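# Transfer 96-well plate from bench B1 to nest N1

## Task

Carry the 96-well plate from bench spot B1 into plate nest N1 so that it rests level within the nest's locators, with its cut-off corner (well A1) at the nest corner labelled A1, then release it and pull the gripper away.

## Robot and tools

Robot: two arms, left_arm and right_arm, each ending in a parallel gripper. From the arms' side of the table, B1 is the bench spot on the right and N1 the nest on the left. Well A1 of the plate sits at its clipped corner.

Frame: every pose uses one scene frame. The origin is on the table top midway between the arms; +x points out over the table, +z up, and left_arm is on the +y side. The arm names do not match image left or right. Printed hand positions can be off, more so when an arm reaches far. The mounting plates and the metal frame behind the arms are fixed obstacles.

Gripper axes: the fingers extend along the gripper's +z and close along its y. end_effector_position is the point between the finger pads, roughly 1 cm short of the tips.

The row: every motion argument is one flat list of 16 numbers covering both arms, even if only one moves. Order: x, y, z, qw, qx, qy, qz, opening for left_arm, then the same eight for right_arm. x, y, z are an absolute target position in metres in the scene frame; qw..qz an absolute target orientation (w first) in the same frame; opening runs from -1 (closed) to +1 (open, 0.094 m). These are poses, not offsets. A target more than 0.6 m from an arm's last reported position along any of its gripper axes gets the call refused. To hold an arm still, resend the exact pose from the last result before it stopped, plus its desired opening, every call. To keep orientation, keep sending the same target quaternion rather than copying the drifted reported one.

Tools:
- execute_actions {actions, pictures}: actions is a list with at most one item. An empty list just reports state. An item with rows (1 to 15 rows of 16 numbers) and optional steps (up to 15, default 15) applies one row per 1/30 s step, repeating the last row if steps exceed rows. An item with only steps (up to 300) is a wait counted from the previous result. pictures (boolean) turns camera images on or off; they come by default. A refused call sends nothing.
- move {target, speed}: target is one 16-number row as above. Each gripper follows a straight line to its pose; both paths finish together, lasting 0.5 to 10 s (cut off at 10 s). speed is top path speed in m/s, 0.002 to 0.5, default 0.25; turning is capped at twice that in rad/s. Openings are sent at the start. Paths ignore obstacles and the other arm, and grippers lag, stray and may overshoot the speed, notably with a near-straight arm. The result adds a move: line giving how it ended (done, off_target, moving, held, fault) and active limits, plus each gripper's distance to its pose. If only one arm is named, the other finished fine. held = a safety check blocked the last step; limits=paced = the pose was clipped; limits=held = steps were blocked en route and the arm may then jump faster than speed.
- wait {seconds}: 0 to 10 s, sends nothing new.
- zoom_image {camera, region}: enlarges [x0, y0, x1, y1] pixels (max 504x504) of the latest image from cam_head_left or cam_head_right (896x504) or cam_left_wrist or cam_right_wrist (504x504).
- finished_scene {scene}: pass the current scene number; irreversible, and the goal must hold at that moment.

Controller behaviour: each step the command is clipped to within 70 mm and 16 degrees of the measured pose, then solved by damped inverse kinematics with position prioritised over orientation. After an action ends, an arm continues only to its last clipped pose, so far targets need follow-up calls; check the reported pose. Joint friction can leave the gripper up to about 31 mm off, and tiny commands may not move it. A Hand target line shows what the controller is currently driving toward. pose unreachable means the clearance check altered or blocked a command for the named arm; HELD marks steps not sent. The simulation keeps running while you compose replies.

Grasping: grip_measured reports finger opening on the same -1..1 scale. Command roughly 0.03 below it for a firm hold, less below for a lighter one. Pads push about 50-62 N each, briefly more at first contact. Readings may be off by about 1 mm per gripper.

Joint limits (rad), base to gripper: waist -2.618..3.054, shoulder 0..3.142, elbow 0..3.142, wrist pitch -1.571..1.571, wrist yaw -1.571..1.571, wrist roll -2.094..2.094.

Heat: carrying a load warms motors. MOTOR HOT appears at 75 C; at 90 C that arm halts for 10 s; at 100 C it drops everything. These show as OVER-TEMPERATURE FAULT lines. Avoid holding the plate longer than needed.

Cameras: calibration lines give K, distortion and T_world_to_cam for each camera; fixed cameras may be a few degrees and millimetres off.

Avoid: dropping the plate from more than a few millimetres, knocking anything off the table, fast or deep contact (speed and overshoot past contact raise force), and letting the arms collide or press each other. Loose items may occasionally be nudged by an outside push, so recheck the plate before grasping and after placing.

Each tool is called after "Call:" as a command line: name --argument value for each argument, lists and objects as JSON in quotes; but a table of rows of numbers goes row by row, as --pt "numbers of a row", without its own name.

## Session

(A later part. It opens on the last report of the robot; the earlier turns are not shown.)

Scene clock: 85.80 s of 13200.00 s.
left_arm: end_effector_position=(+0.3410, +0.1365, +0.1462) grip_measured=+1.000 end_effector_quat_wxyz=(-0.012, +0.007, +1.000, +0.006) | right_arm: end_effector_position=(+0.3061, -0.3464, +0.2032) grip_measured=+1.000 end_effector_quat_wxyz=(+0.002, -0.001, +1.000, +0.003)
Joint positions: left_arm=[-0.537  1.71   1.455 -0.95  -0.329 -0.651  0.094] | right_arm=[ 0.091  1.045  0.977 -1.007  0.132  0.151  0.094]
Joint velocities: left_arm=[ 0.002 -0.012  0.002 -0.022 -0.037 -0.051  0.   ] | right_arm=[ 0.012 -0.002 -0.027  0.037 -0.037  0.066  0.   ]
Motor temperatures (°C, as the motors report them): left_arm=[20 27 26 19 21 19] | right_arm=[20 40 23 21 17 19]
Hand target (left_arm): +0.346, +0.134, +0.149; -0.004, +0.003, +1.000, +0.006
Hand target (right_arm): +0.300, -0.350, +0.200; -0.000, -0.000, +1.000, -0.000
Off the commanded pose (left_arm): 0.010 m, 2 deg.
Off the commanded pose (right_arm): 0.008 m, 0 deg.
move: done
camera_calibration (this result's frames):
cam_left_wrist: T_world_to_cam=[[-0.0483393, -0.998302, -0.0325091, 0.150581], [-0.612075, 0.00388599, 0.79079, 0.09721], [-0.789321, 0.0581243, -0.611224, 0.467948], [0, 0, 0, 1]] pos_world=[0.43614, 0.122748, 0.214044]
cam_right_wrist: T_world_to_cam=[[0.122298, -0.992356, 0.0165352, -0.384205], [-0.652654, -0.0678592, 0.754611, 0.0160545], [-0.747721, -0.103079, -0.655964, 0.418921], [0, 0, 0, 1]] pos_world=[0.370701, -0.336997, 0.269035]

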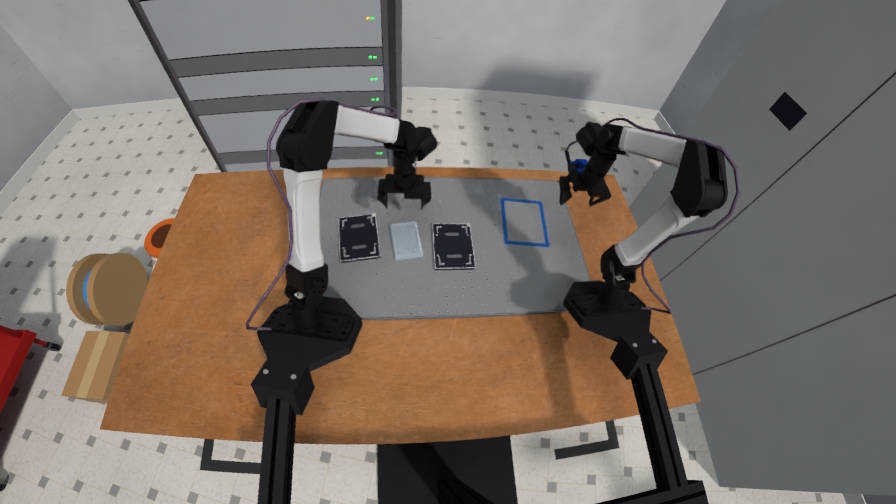

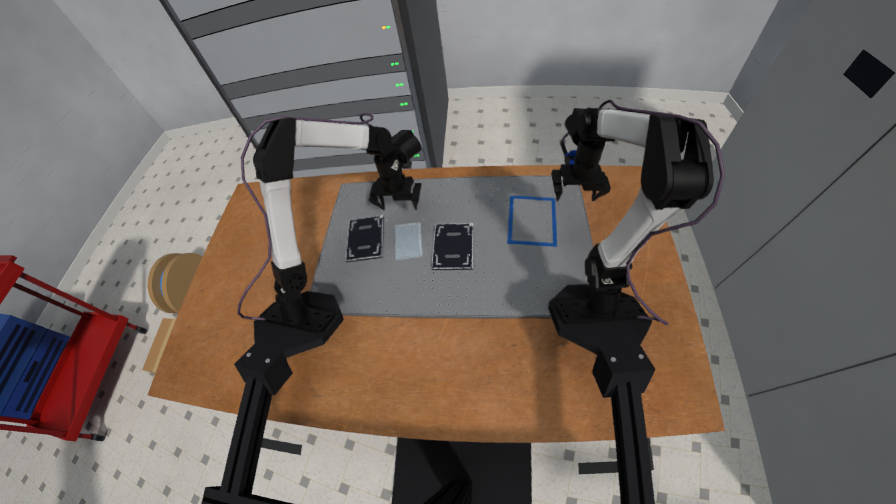

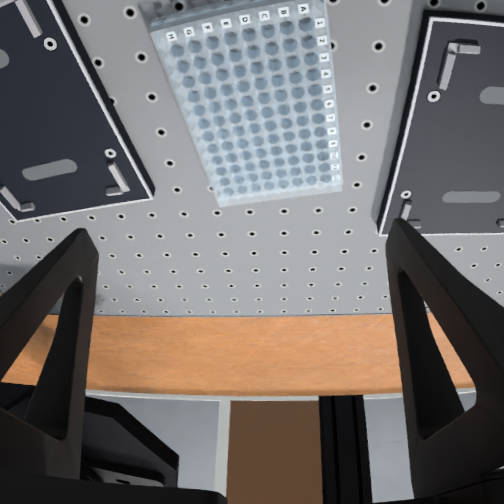

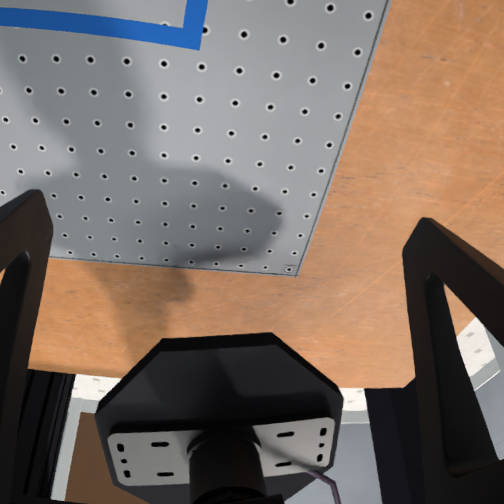

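Call:
move --target '[0.30,0.131,0.06,0,-0.09,0.996,0,1, 0.30,-0.35,0.2,0,0,1,0,1]' --speed 0.1

Scene clock: 93.80 s of 13200.00 s.
left_arm: end_effector_position=(+0.3033, +0.1305, +0.0649) grip_measured=+1.000 end_effector_quat_wxyz=(+0.000, -0.087, +0.996, -0.002) | right_arm: end_effector_position=(+0.3061, -0.3464, +0.2032) grip_measured=+1.000 end_effector_quat_wxyz=(+0.002, -0.001, +1.000, +0.003)
Joint positions: left_arm=[-0.537  1.785  1.17  -0.559 -0.33  -0.829  0.094] | right_arm=[ 0.091  1.045  0.977 -1.007  0.132  0.151  0.094]
Joint velocities: left_arm=[-0.007  0.012 -0.007 -0.037  0.022  0.022  0.   ] | right_arm=[-0.007 -0.002  0.017  0.022  0.037 -0.051  0.   ]
Motor temperatures (°C, as the motors report them): left_arm=[20 27 26 19 21 19] | right_arm=[19 38 23 21 17 19]
Hand target (left_arm): +0.300, +0.131, +0.060; -0.000, -0.090, +0.996, -0.000
Hand target (right_arm): +0.300, -0.350, +0.200; -0.000, +0.000, +1.000, -0.000
Off the commanded pose (left_arm): 0.006 m, 0 deg.
Off the commanded pose (right_arm): 0.008 m, 0 deg.
After step 90, 3.43 s passed at rest.
move: done
camera_calibration (this result's frames):
cam_left_wrist: T_world_to_cam=[[0.140465, -0.989946, -0.0166178, 0.0806878], [-0.622555, -0.101361, 0.775984, 0.156283], [-0.769867, -0.0986531, -0.630533, 0.40467], [0, 0, 0, 1]] pos_world=[0.397502, 0.13564, 0.135226]
cam_right_wrist: T_world_to_cam=[[0.122298, -0.992356, 0.0165352, -0.384205], [-0.652654, -0.0678592, 0.754611, 0.0160545], [-0.747721, -0.103079, -0.655964, 0.418921], [0, 0, 0, 1]] pos_world=[0.370701, -0.336997, 0.269035]

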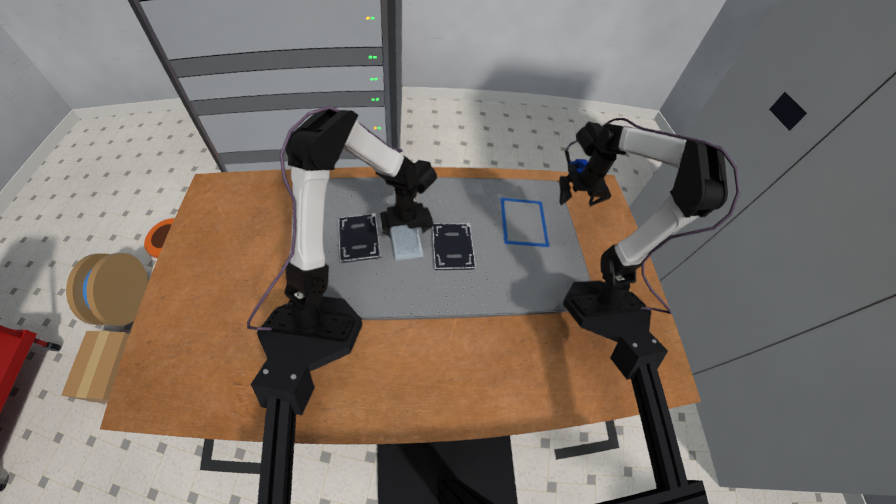

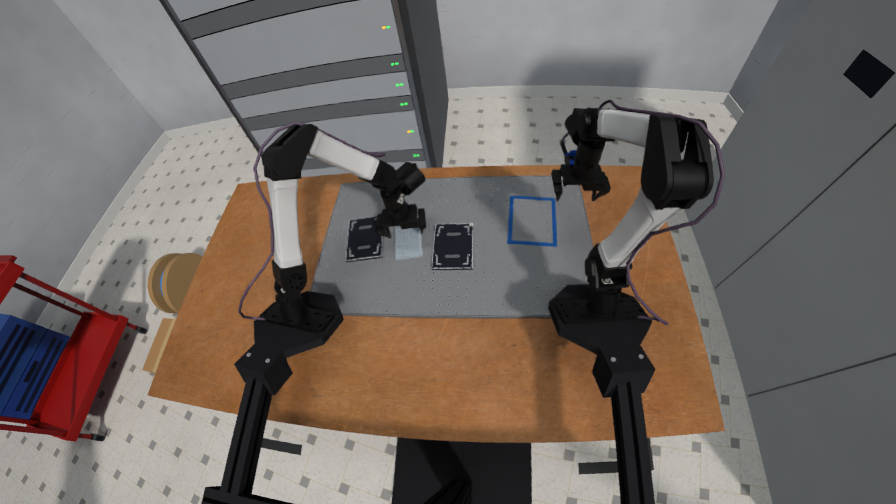

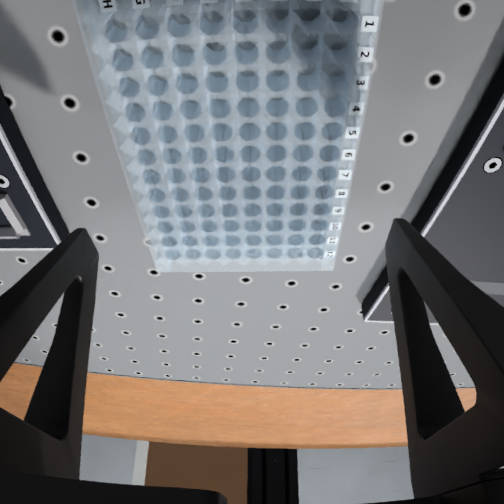

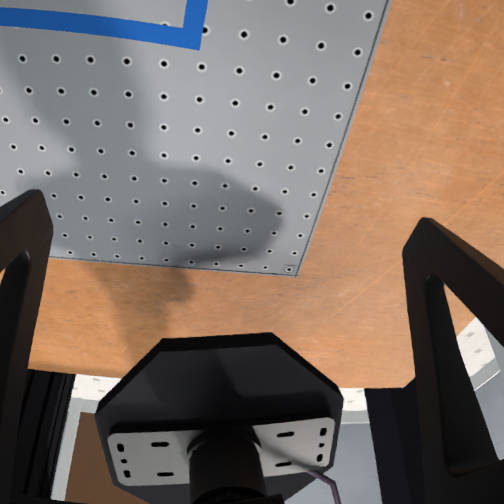

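Call:
move --target '[0.30,0.133,0.036,0,-0.09,0.996,0,1, 0.30,-0.35,0.2,0,0,1,0,1]' --speed 0.04

Scene clock: 96.83 s of 13200.00 s.
left_arm: end_effector_position=(+0.3039, +0.1297, +0.0431) grip_measured=+1.000 end_effector_quat_wxyz=(+0.005, -0.092, +0.996, -0.002) | right_arm: end_effector_position=(+0.3061, -0.3464, +0.2032) grip_measured=+1.000 end_effector_quat_wxyz=(+0.002, -0.001, +1.000, +0.003)
Joint positions: left_arm=[-0.52   1.84   1.154 -0.475 -0.33  -0.82   0.094] | right_arm=[ 0.091  1.045  0.977 -1.007  0.132  0.151  0.094]
Joint velocities: left_arm=[ 0.002 -0.007 -0.002 -0.022 -0.066 -0.081  0.   ] | right_arm=[-0.007 -0.002 -0.002  0.007  0.066 -0.022  0.   ]
Motor temperatures (°C, as the motors report them): left_arm=[20 27 26 19 21 19] | right_arm=[19 38 23 21 17 19]
Hand target (left_arm): +0.300, +0.133, +0.036; -0.000, -0.090, +0.996, -0.000
Hand target (right_arm): +0.300, -0.350, +0.200; -0.000, +0.000, +1.000, -0.000
Off the commanded pose (left_arm): 0.009 m, 1 deg.
Off the commanded pose (right_arm): 0.008 m, 0 deg.
move: done
camera_calibration (this result's frames):
cam_left_wrist: T_world_to_cam=[[0.150087, -0.988539, -0.0162815, 0.076387], [-0.628852, -0.108159, 0.769965, 0.176546], [-0.762901, -0.105323, -0.637878, 0.390381], [0, 0, 0, 1]] pos_world=[0.397378, 0.135723, 0.114325]
cam_right_wrist: T_world_to_cam=[[0.122298, -0.992356, 0.0165352, -0.384205], [-0.652654, -0.0678592, 0.754611, 0.0160545], [-0.747721, -0.103079, -0.655964, 0.418921], [0, 0, 0, 1]] pos_world=[0.370701, -0.336997, 0.269035]

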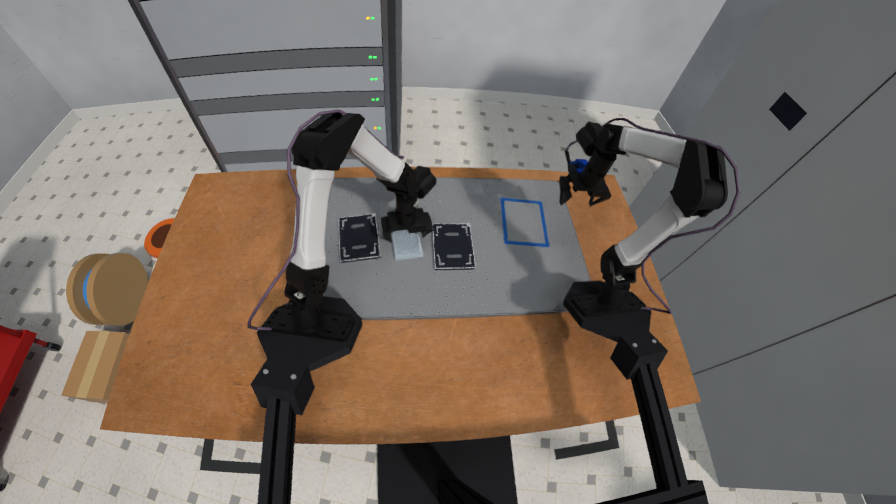

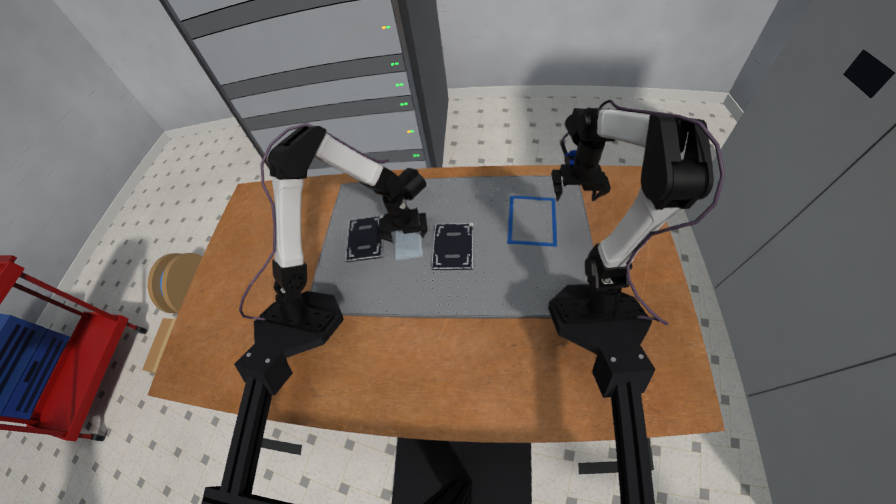

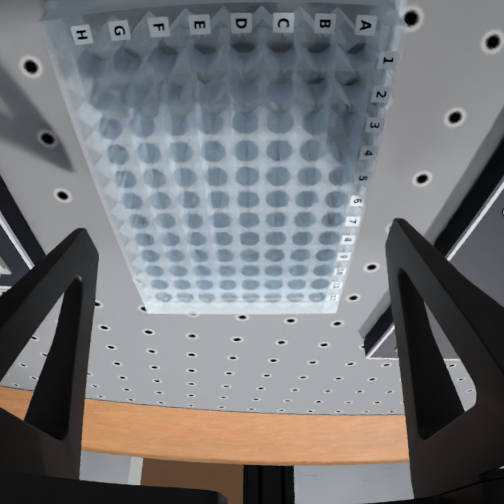

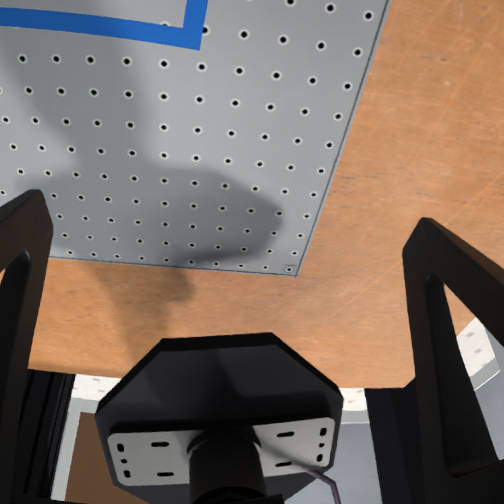

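Call:
move --target '[0.30,0.131,0.012,0,-0.09,0.996,0,1, 0.30,-0.35,0.2,0,0,1,0,1]' --speed 0.03

Scene clock: 100.00 s of 13200.00 s.
left_arm: end_effector_position=(+0.3039, +0.1268, +0.0222) grip_measured=+1.000 end_effector_quat_wxyz=(+0.006, -0.091, +0.996, -0.004) | right_arm: end_effector_position=(+0.3061, -0.3464, +0.2032) grip_measured=+1.000 end_effector_quat_wxyz=(+0.002, -0.001, +1.000, +0.003)
Joint positions: left_arm=[-0.506  1.902  1.154 -0.405 -0.322 -0.804  0.094] | right_arm=[ 0.091  1.045  0.977 -1.007  0.132  0.151  0.094]
Joint velocities: left_arm=[-0.002 -0.007 -0.007 -0.007 -0.022 -0.037  0.   ] | right_arm=[ 0.002 -0.007  0.007 -0.022  0.022 -0.007  0.   ]
Motor temperatures (°C, as the motors report them): left_arm=[20 28 26 19 21 19] | right_arm=[19 37 23 21 17 19]
Hand target (left_arm): +0.300, +0.131, +0.012; -0.000, -0.090, +0.996, +0.000
Hand target (right_arm): +0.300, -0.350, +0.200; -0.000, +0.000, +1.000, -0.000
Off the commanded pose (left_arm): 0.012 m, 1 deg.
Off the commanded pose (right_arm): 0.008 m, 0 deg.
move: off_target (left_arm)
camera_calibration (this result's frames):
cam_left_wrist: T_world_to_cam=[[0.148667, -0.988817, -0.0117682, 0.0734983], [-0.630324, -0.103924, 0.769344, 0.192294], [-0.761964, -0.106958, -0.638726, 0.376678], [0, 0, 0, 1]] pos_world=[0.397296, 0.132949, 0.0935184]
cam_right_wrist: T_world_to_cam=[[0.122298, -0.992356, 0.0165352, -0.384205], [-0.652654, -0.0678592, 0.754611, 0.0160545], [-0.747721, -0.103079, -0.655964, 0.418921], [0, 0, 0, 1]] pos_world=[0.370701, -0.336997, 0.269035]

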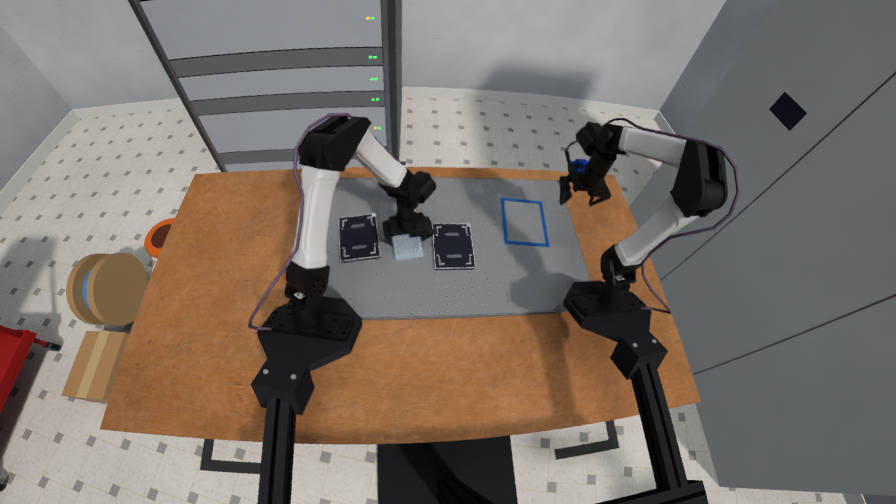

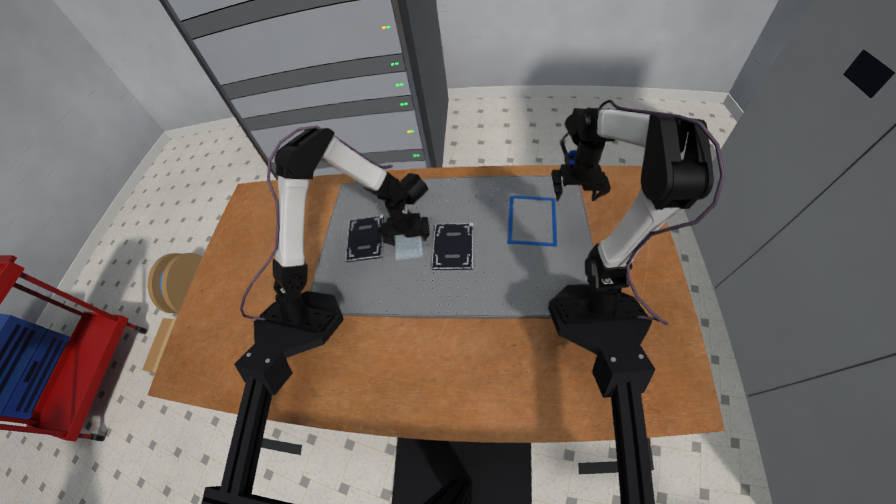

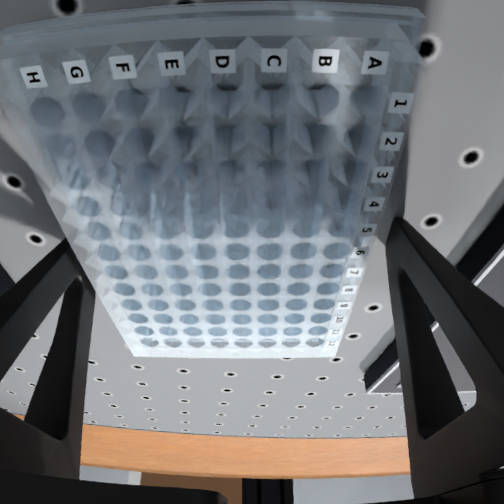

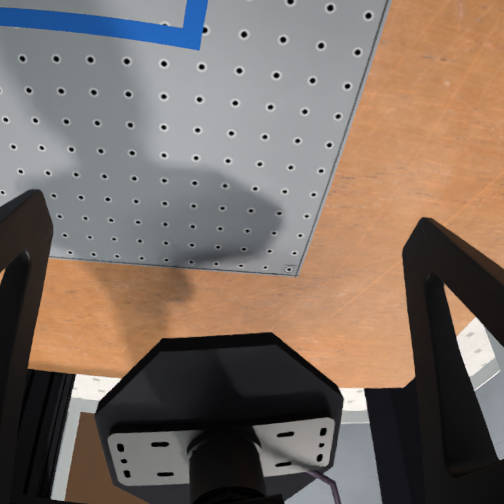

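Call:
move --target '[0.30,0.131,0.012,0,-0.09,0.996,0,0.7, 0.30,-0.35,0.2,0,0,1,0,1]'

Call:
move --target '[0.30,0.131,0.08,0,-0.09,0.996,0,0.7, 0.30,-0.35,0.2,0,0,1,0,1]' --speed 0.08

Call:
move --target '[0.335,0.283,0.07,0,-0.07,0.9975,0,0.7, 0.30,-0.35,0.2,0,0,1,0,1]' --speed 0.1

Call:
zoom_image --camera "cam_head_left" --region '[300, 180, 460, 280]'

Scene clock: 105.43 s of 13200.00 s.
left_arm: end_effector_position=(+0.3042, +0.1265, +0.0222) grip_measured=+0.782 end_effector_quat_wxyz=(+0.006, -0.091, +0.996, -0.005) | right_arm: end_effector_position=(+0.3061, -0.3464, +0.2032) grip_measured=+1.000 end_effector_quat_wxyz=(+0.002, -0.001, +1.000, +0.003)
Joint positions: left_arm=[-0.506  1.902  1.154 -0.403 -0.322 -0.803  0.084] | right_arm=[ 0.091  1.045  0.977 -1.007  0.132  0.151  0.094]
Joint velocities: left_arm=[-0.007 -0.017 -0.007 -0.095 -0.051 -0.022 -0.001] | right_arm=[-0.012 -0.002  0.002  0.022 -0.037 -0.051  0.   ]
Motor temperatures (°C, as the motors report them): left_arm=[20 28 25 19 21 19] | right_arm=[19 36 23 21 17 19]
Hand target (left_arm): +0.300, +0.131, +0.012; +0.000, -0.090, +0.996, -0.000
Hand target (right_arm): +0.300, -0.350, +0.200; -0.000, +0.000, +1.000, -0.000
Off the commanded pose (left_arm): 0.012 m, 1 deg.
Off the commanded pose (right_arm): 0.008 m, 0 deg.
After step 90, 1.73 s passed at rest.
move: off_target (left_arm)
camera_calibration (this result's frames):
cam_left_wrist: T_world_to_cam=[[0.148516, -0.988857, -0.0102356, 0.0731534], [-0.631303, -0.102772, 0.768697, 0.19263], [-0.761183, -0.107702, -0.639531, 0.376773], [0, 0, 0, 1]] pos_world=[0.397537, 0.132714, 0.0936334]
cam_right_wrist: T_world_to_cam=[[0.122298, -0.992356, 0.0165352, -0.384205], [-0.652654, -0.0678592, 0.754611, 0.0160545], [-0.747721, -0.103079, -0.655964, 0.418921], [0, 0, 0, 1]] pos_world=[0.370701, -0.336997, 0.269035]

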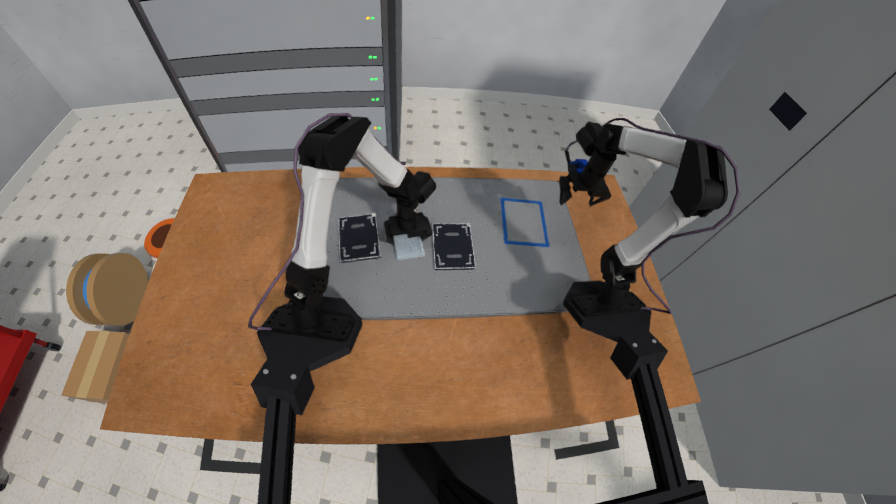

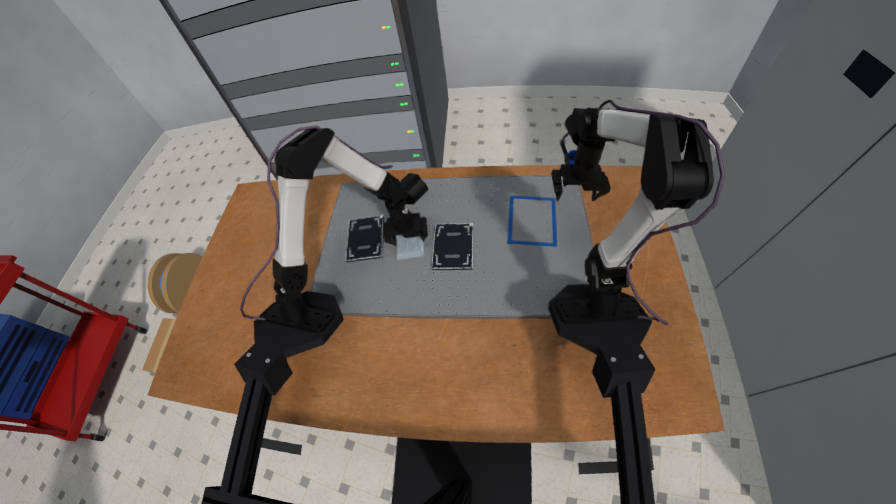

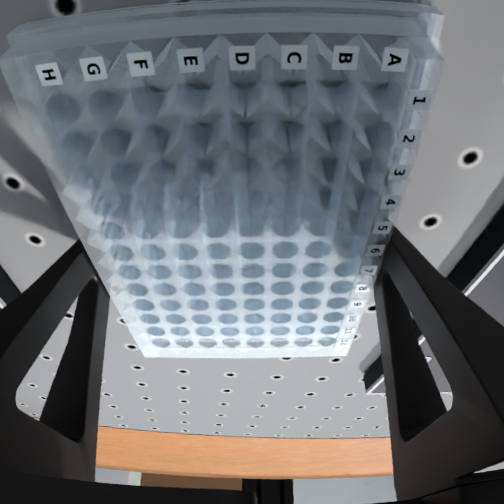

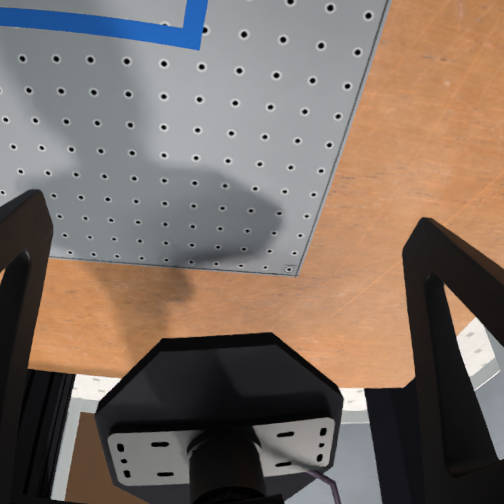

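Scene clock: 106.67 s of 13200.00 s.
left_arm: end_effector_position=(+0.2952, +0.1347, +0.0720) grip_measured=+0.782 end_effector_quat_wxyz=(-0.007, -0.088, +0.996, +0.004) | right_arm: end_effector_position=(+0.3061, -0.3464, +0.2032) grip_measured=+1.000 end_effector_quat_wxyz=(+0.002, -0.001, +1.000, +0.003)
Joint positions: left_arm=[-0.547  1.758  1.154 -0.594 -0.332 -0.848  0.084] | right_arm=[ 0.091  1.045  0.977 -1.007  0.132  0.151  0.094]
Joint velocities: left_arm=[-0.007 -0.012 -0.027  0.037 -0.007 -0.11  -0.001] | right_arm=[-0.007 -0.012 -0.012  0.007  0.066  0.007  0.   ]
Motor temperatures (°C, as the motors report them): left_arm=[20 28 25 19 21 19] | right_arm=[19 36 23 21 17 19]
Hand target (left_arm): +0.300, +0.131, +0.080; +0.000, -0.090, +0.996, +0.000
Hand target (right_arm): +0.300, -0.350, +0.200; -0.000, +0.000, +1.000, -0.000
Off the commanded pose (left_arm): 0.010 m, 1 deg.
Off the commanded pose (right_arm): 0.008 m, 0 deg.
move: done
camera_calibration (this result's frames):
cam_left_wrist: T_world_to_cam=[[0.142172, -0.989417, -0.0289858, 0.0863943], [-0.60996, -0.110635, 0.784671, 0.143123], [-0.779574, -0.0938783, -0.619234, 0.404769], [0, 0, 0, 1]] pos_world=[0.390564, 0.139313, 0.140846]
cam_right_wrist: T_world_to_cam=[[0.122298, -0.992356, 0.0165352, -0.384205], [-0.652654, -0.0678592, 0.754611, 0.0160545], [-0.747721, -0.103079, -0.655964, 0.418921], [0, 0, 0, 1]] pos_world=[0.370701, -0.336997, 0.269035]

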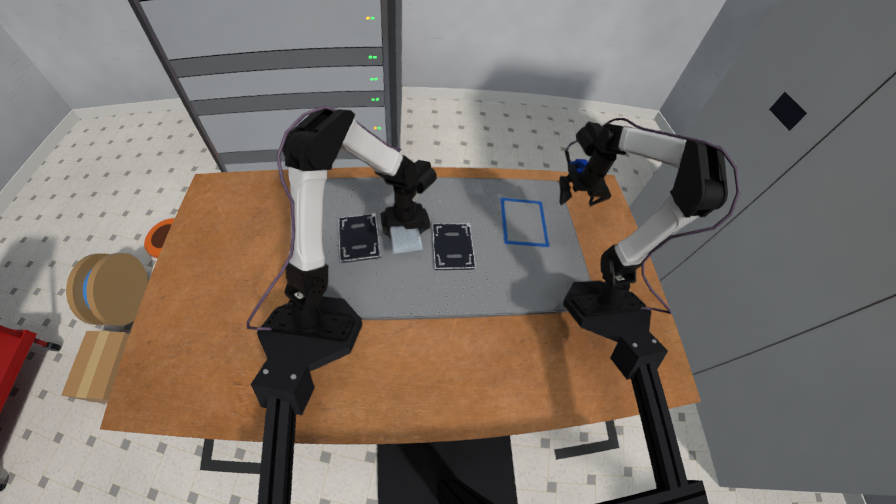

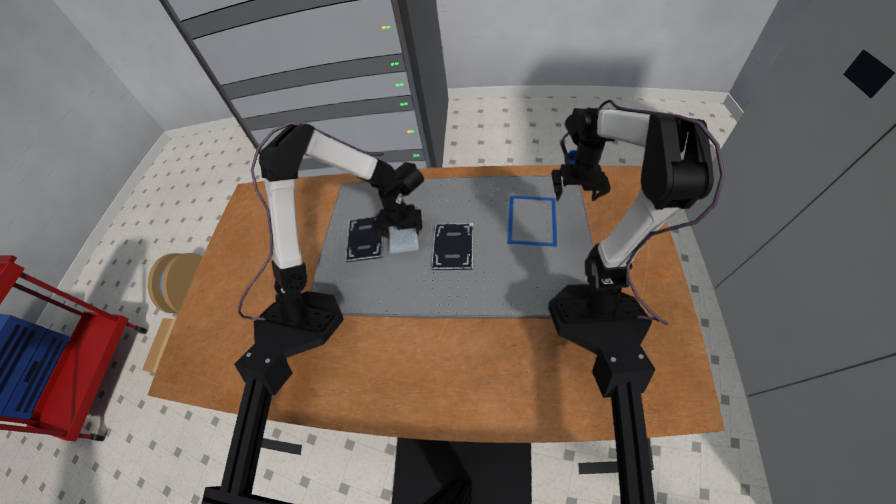

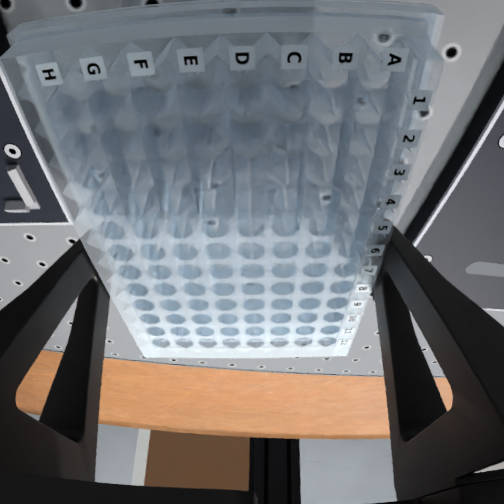

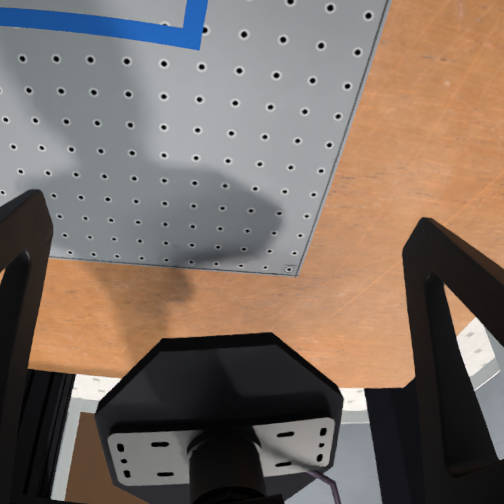

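Scene clock: 108.73 s of 13200.00 s.
left_arm: end_effector_position=(+0.3369, +0.2821, +0.0680) grip_measured=+0.782 end_effector_quat_wxyz=(-0.006, -0.073, +0.997, +0.002) | right_arm: end_effector_position=(+0.3061, -0.3464, +0.2032) grip_measured=+1.000 end_effector_quat_wxyz=(+0.002, -0.001, +1.000, +0.003)
Joint positions: left_arm=[-0.07   1.572  1.009 -0.527 -0.13  -0.371  0.084] | right_arm=[ 0.091  1.045  0.977 -1.007  0.132  0.151  0.094]
Joint velocities: left_arm=[-0.007 -0.007 -0.022 -0.051 -0.095  0.007  0.001] | right_arm=[-0.007 -0.002 -0.007 -0.022  0.081  0.007  0.   ]
Motor temperatures (°C, as the motors report them): left_arm=[20 28 25 19 21 19] | right_arm=[19 36 23 21 17 19]
Hand target (left_arm): +0.337, +0.283, +0.070; +0.001, -0.071, +0.997, -0.003
Hand target (right_arm): +0.300, -0.350, +0.200; -0.000, +0.000, +1.000, -0.000
Off the commanded pose (left_arm): 0.003 m, 1 deg.
Off the commanded pose (right_arm): 0.008 m, 0 deg.
move: done
camera_calibration (this result's frames):
cam_left_wrist: T_world_to_cam=[[0.111955, -0.993371, -0.0260849, 0.237299], [-0.614412, -0.0898288, 0.783855, 0.183651], [-0.781002, -0.0717295, -0.620396, 0.442897], [0, 0, 0, 1]] pos_world=[0.432174, 0.283992, 0.137006]
cam_right_wrist: T_world_to_cam=[[0.122298, -0.992356, 0.0165352, -0.384205], [-0.652654, -0.0678592, 0.754611, 0.0160545], [-0.747721, -0.103079, -0.655964, 0.418921], [0, 0, 0, 1]] pos_world=[0.370701, -0.336997, 0.269035]

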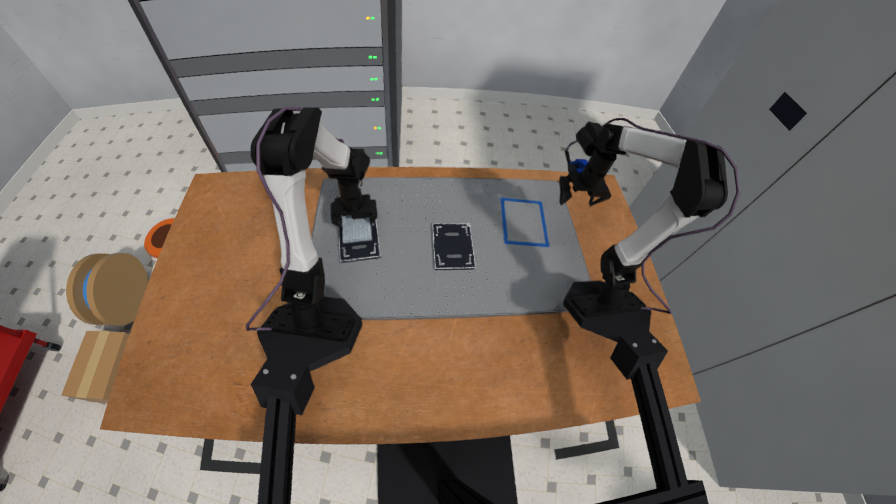

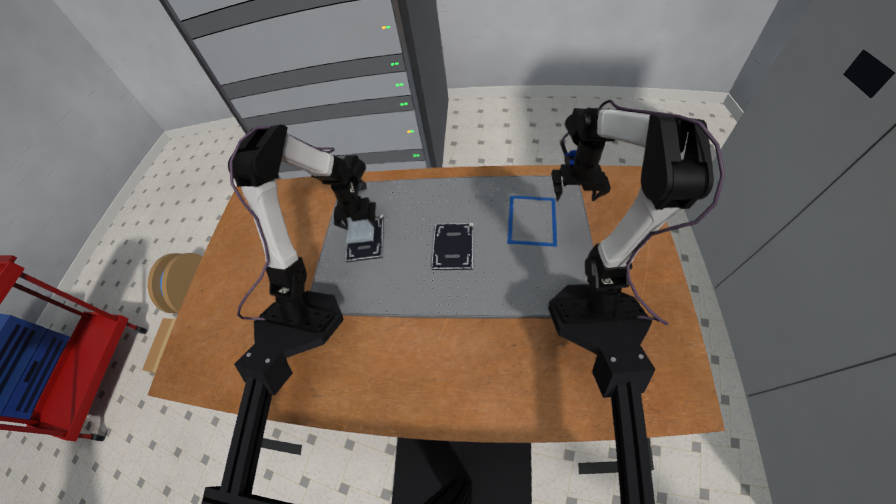

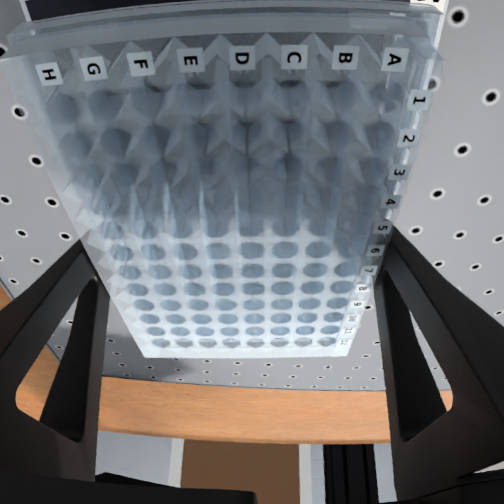

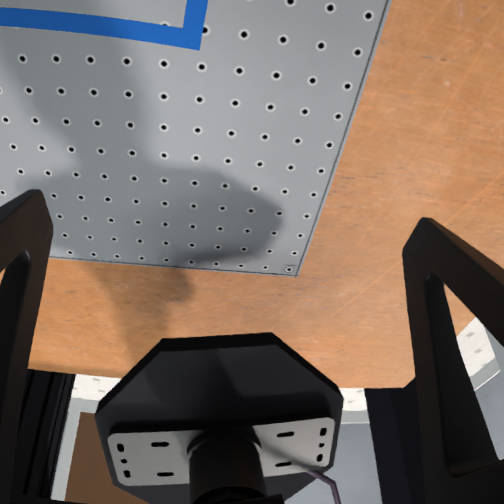

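Region (300, 180, 460, 280) of cam_head_left's 896x504 image, scaled by 3.150, with more detail than that image has; it fills the top 315 rows of this view, and the rest is white.

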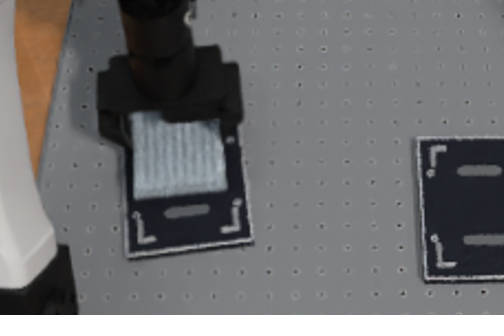

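Call:
move --target '[0.335,0.283,0.04,0,-0.07,0.9975,0,0.7, 0.30,-0.35,0.2,0,0,1,0,1]' --speed 0.03

Call:
zoom_image --camera "cam_head_left" --region '[310, 190, 410, 270]'

Call:
zoom_image --camera "cam_head_right" --region '[320, 190, 420, 270]'

Scene clock: 114.67 s of 13200.00 s.
left_arm: end_effector_position=(+0.3392, +0.2802, +0.0460) grip_measured=+0.782 end_effector_quat_wxyz=(+0.004, -0.070, +0.998, -0.000) | right_arm: end_effector_position=(+0.3061, -0.3464, +0.2032) grip_measured=+1.000 end_effector_quat_wxyz=(+0.002, -0.001, +1.000, +0.003)
Joint positions: left_arm=[-0.065  1.632  0.983 -0.419 -0.128 -0.36   0.084] | right_arm=[ 0.091  1.045  0.977 -1.007  0.132  0.151  0.094]
Joint velocities: left_arm=[-0.007  0.017  0.007  0.007 -0.007 -0.051 -0.   ] | right_arm=[-0.012 -0.002  0.002 -0.051  0.007 -0.037  0.   ]
Motor temperatures (°C, as the motors report them): left_arm=[20 28 25 19 21 19] | right_arm=[19 35 22 21 17 19]
Hand target (left_arm): +0.335, +0.283, +0.040; -0.000, -0.070, +0.998, -0.000
Hand target (right_arm): +0.300, -0.350, +0.200; -0.000, +0.000, +1.000, -0.000
Off the commanded pose (left_arm): 0.008 m, 0 deg.
Off the commanded pose (right_arm): 0.008 m, 0 deg.
After step 90, 1.60 s passed at rest.
move: done
camera_calibration (this result's frames):
cam_left_wrist: T_world_to_cam=[[0.108275, -0.993928, -0.0195605, 0.2357], [-0.631411, -0.083955, 0.77089, 0.206812], [-0.767852, -0.0711176, -0.636668, 0.427064], [0, 0, 0, 1]] pos_world=[0.432984, 0.282004, 0.117079]
cam_right_wrist: T_world_to_cam=[[0.122298, -0.992356, 0.0165352, -0.384205], [-0.652654, -0.0678592, 0.754611, 0.0160545], [-0.747721, -0.103079, -0.655964, 0.418921], [0, 0, 0, 1]] pos_world=[0.370701, -0.336997, 0.269035]

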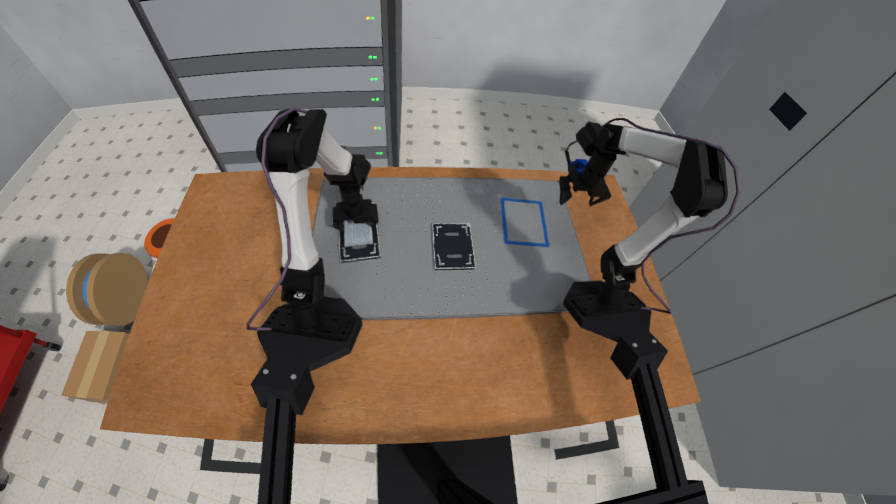

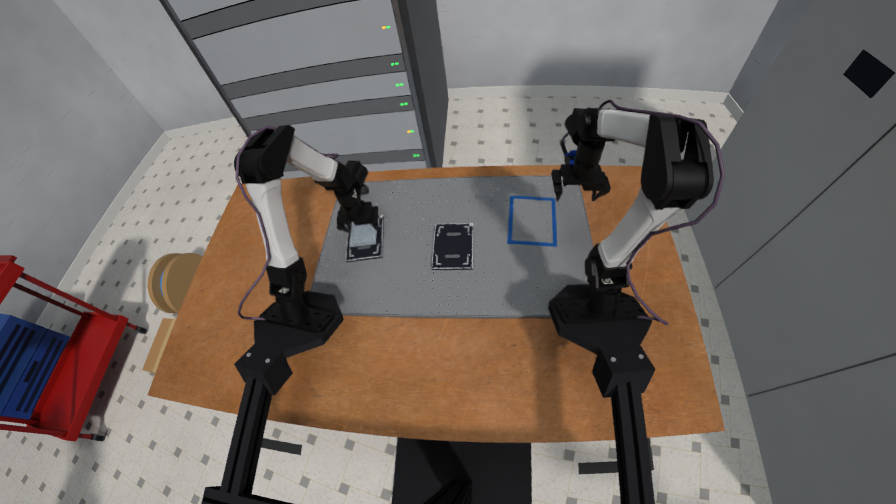

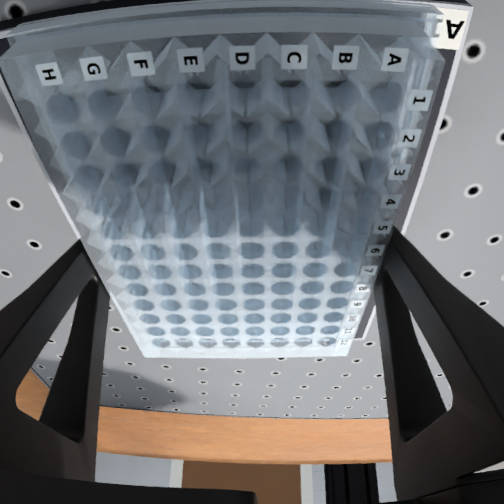

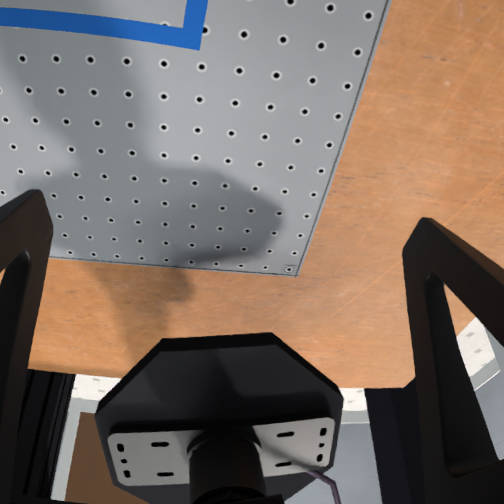

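Region (310, 190, 410, 270) of cam_head_left's 896x504 image, scaled by 5.040, with more detail than that image has; it fills the top 403 rows of this view, and the rest is white.

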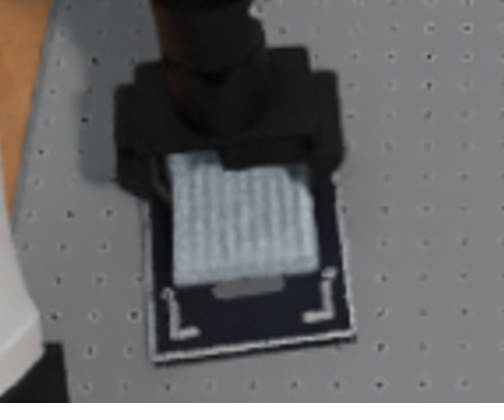

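Region (320, 190, 420, 270) of cam_head_right's 896x504 image, scaled by 5.040, with more detail than that image has; it fills the top 403 rows of this view, and the rest is white.

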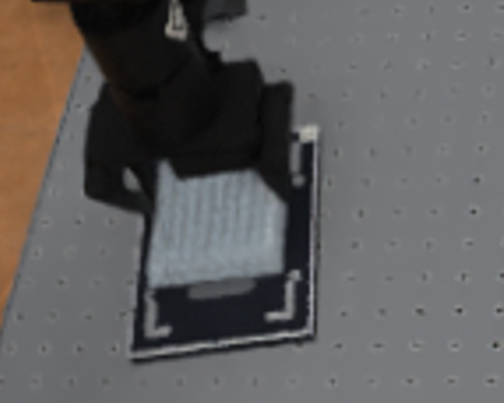

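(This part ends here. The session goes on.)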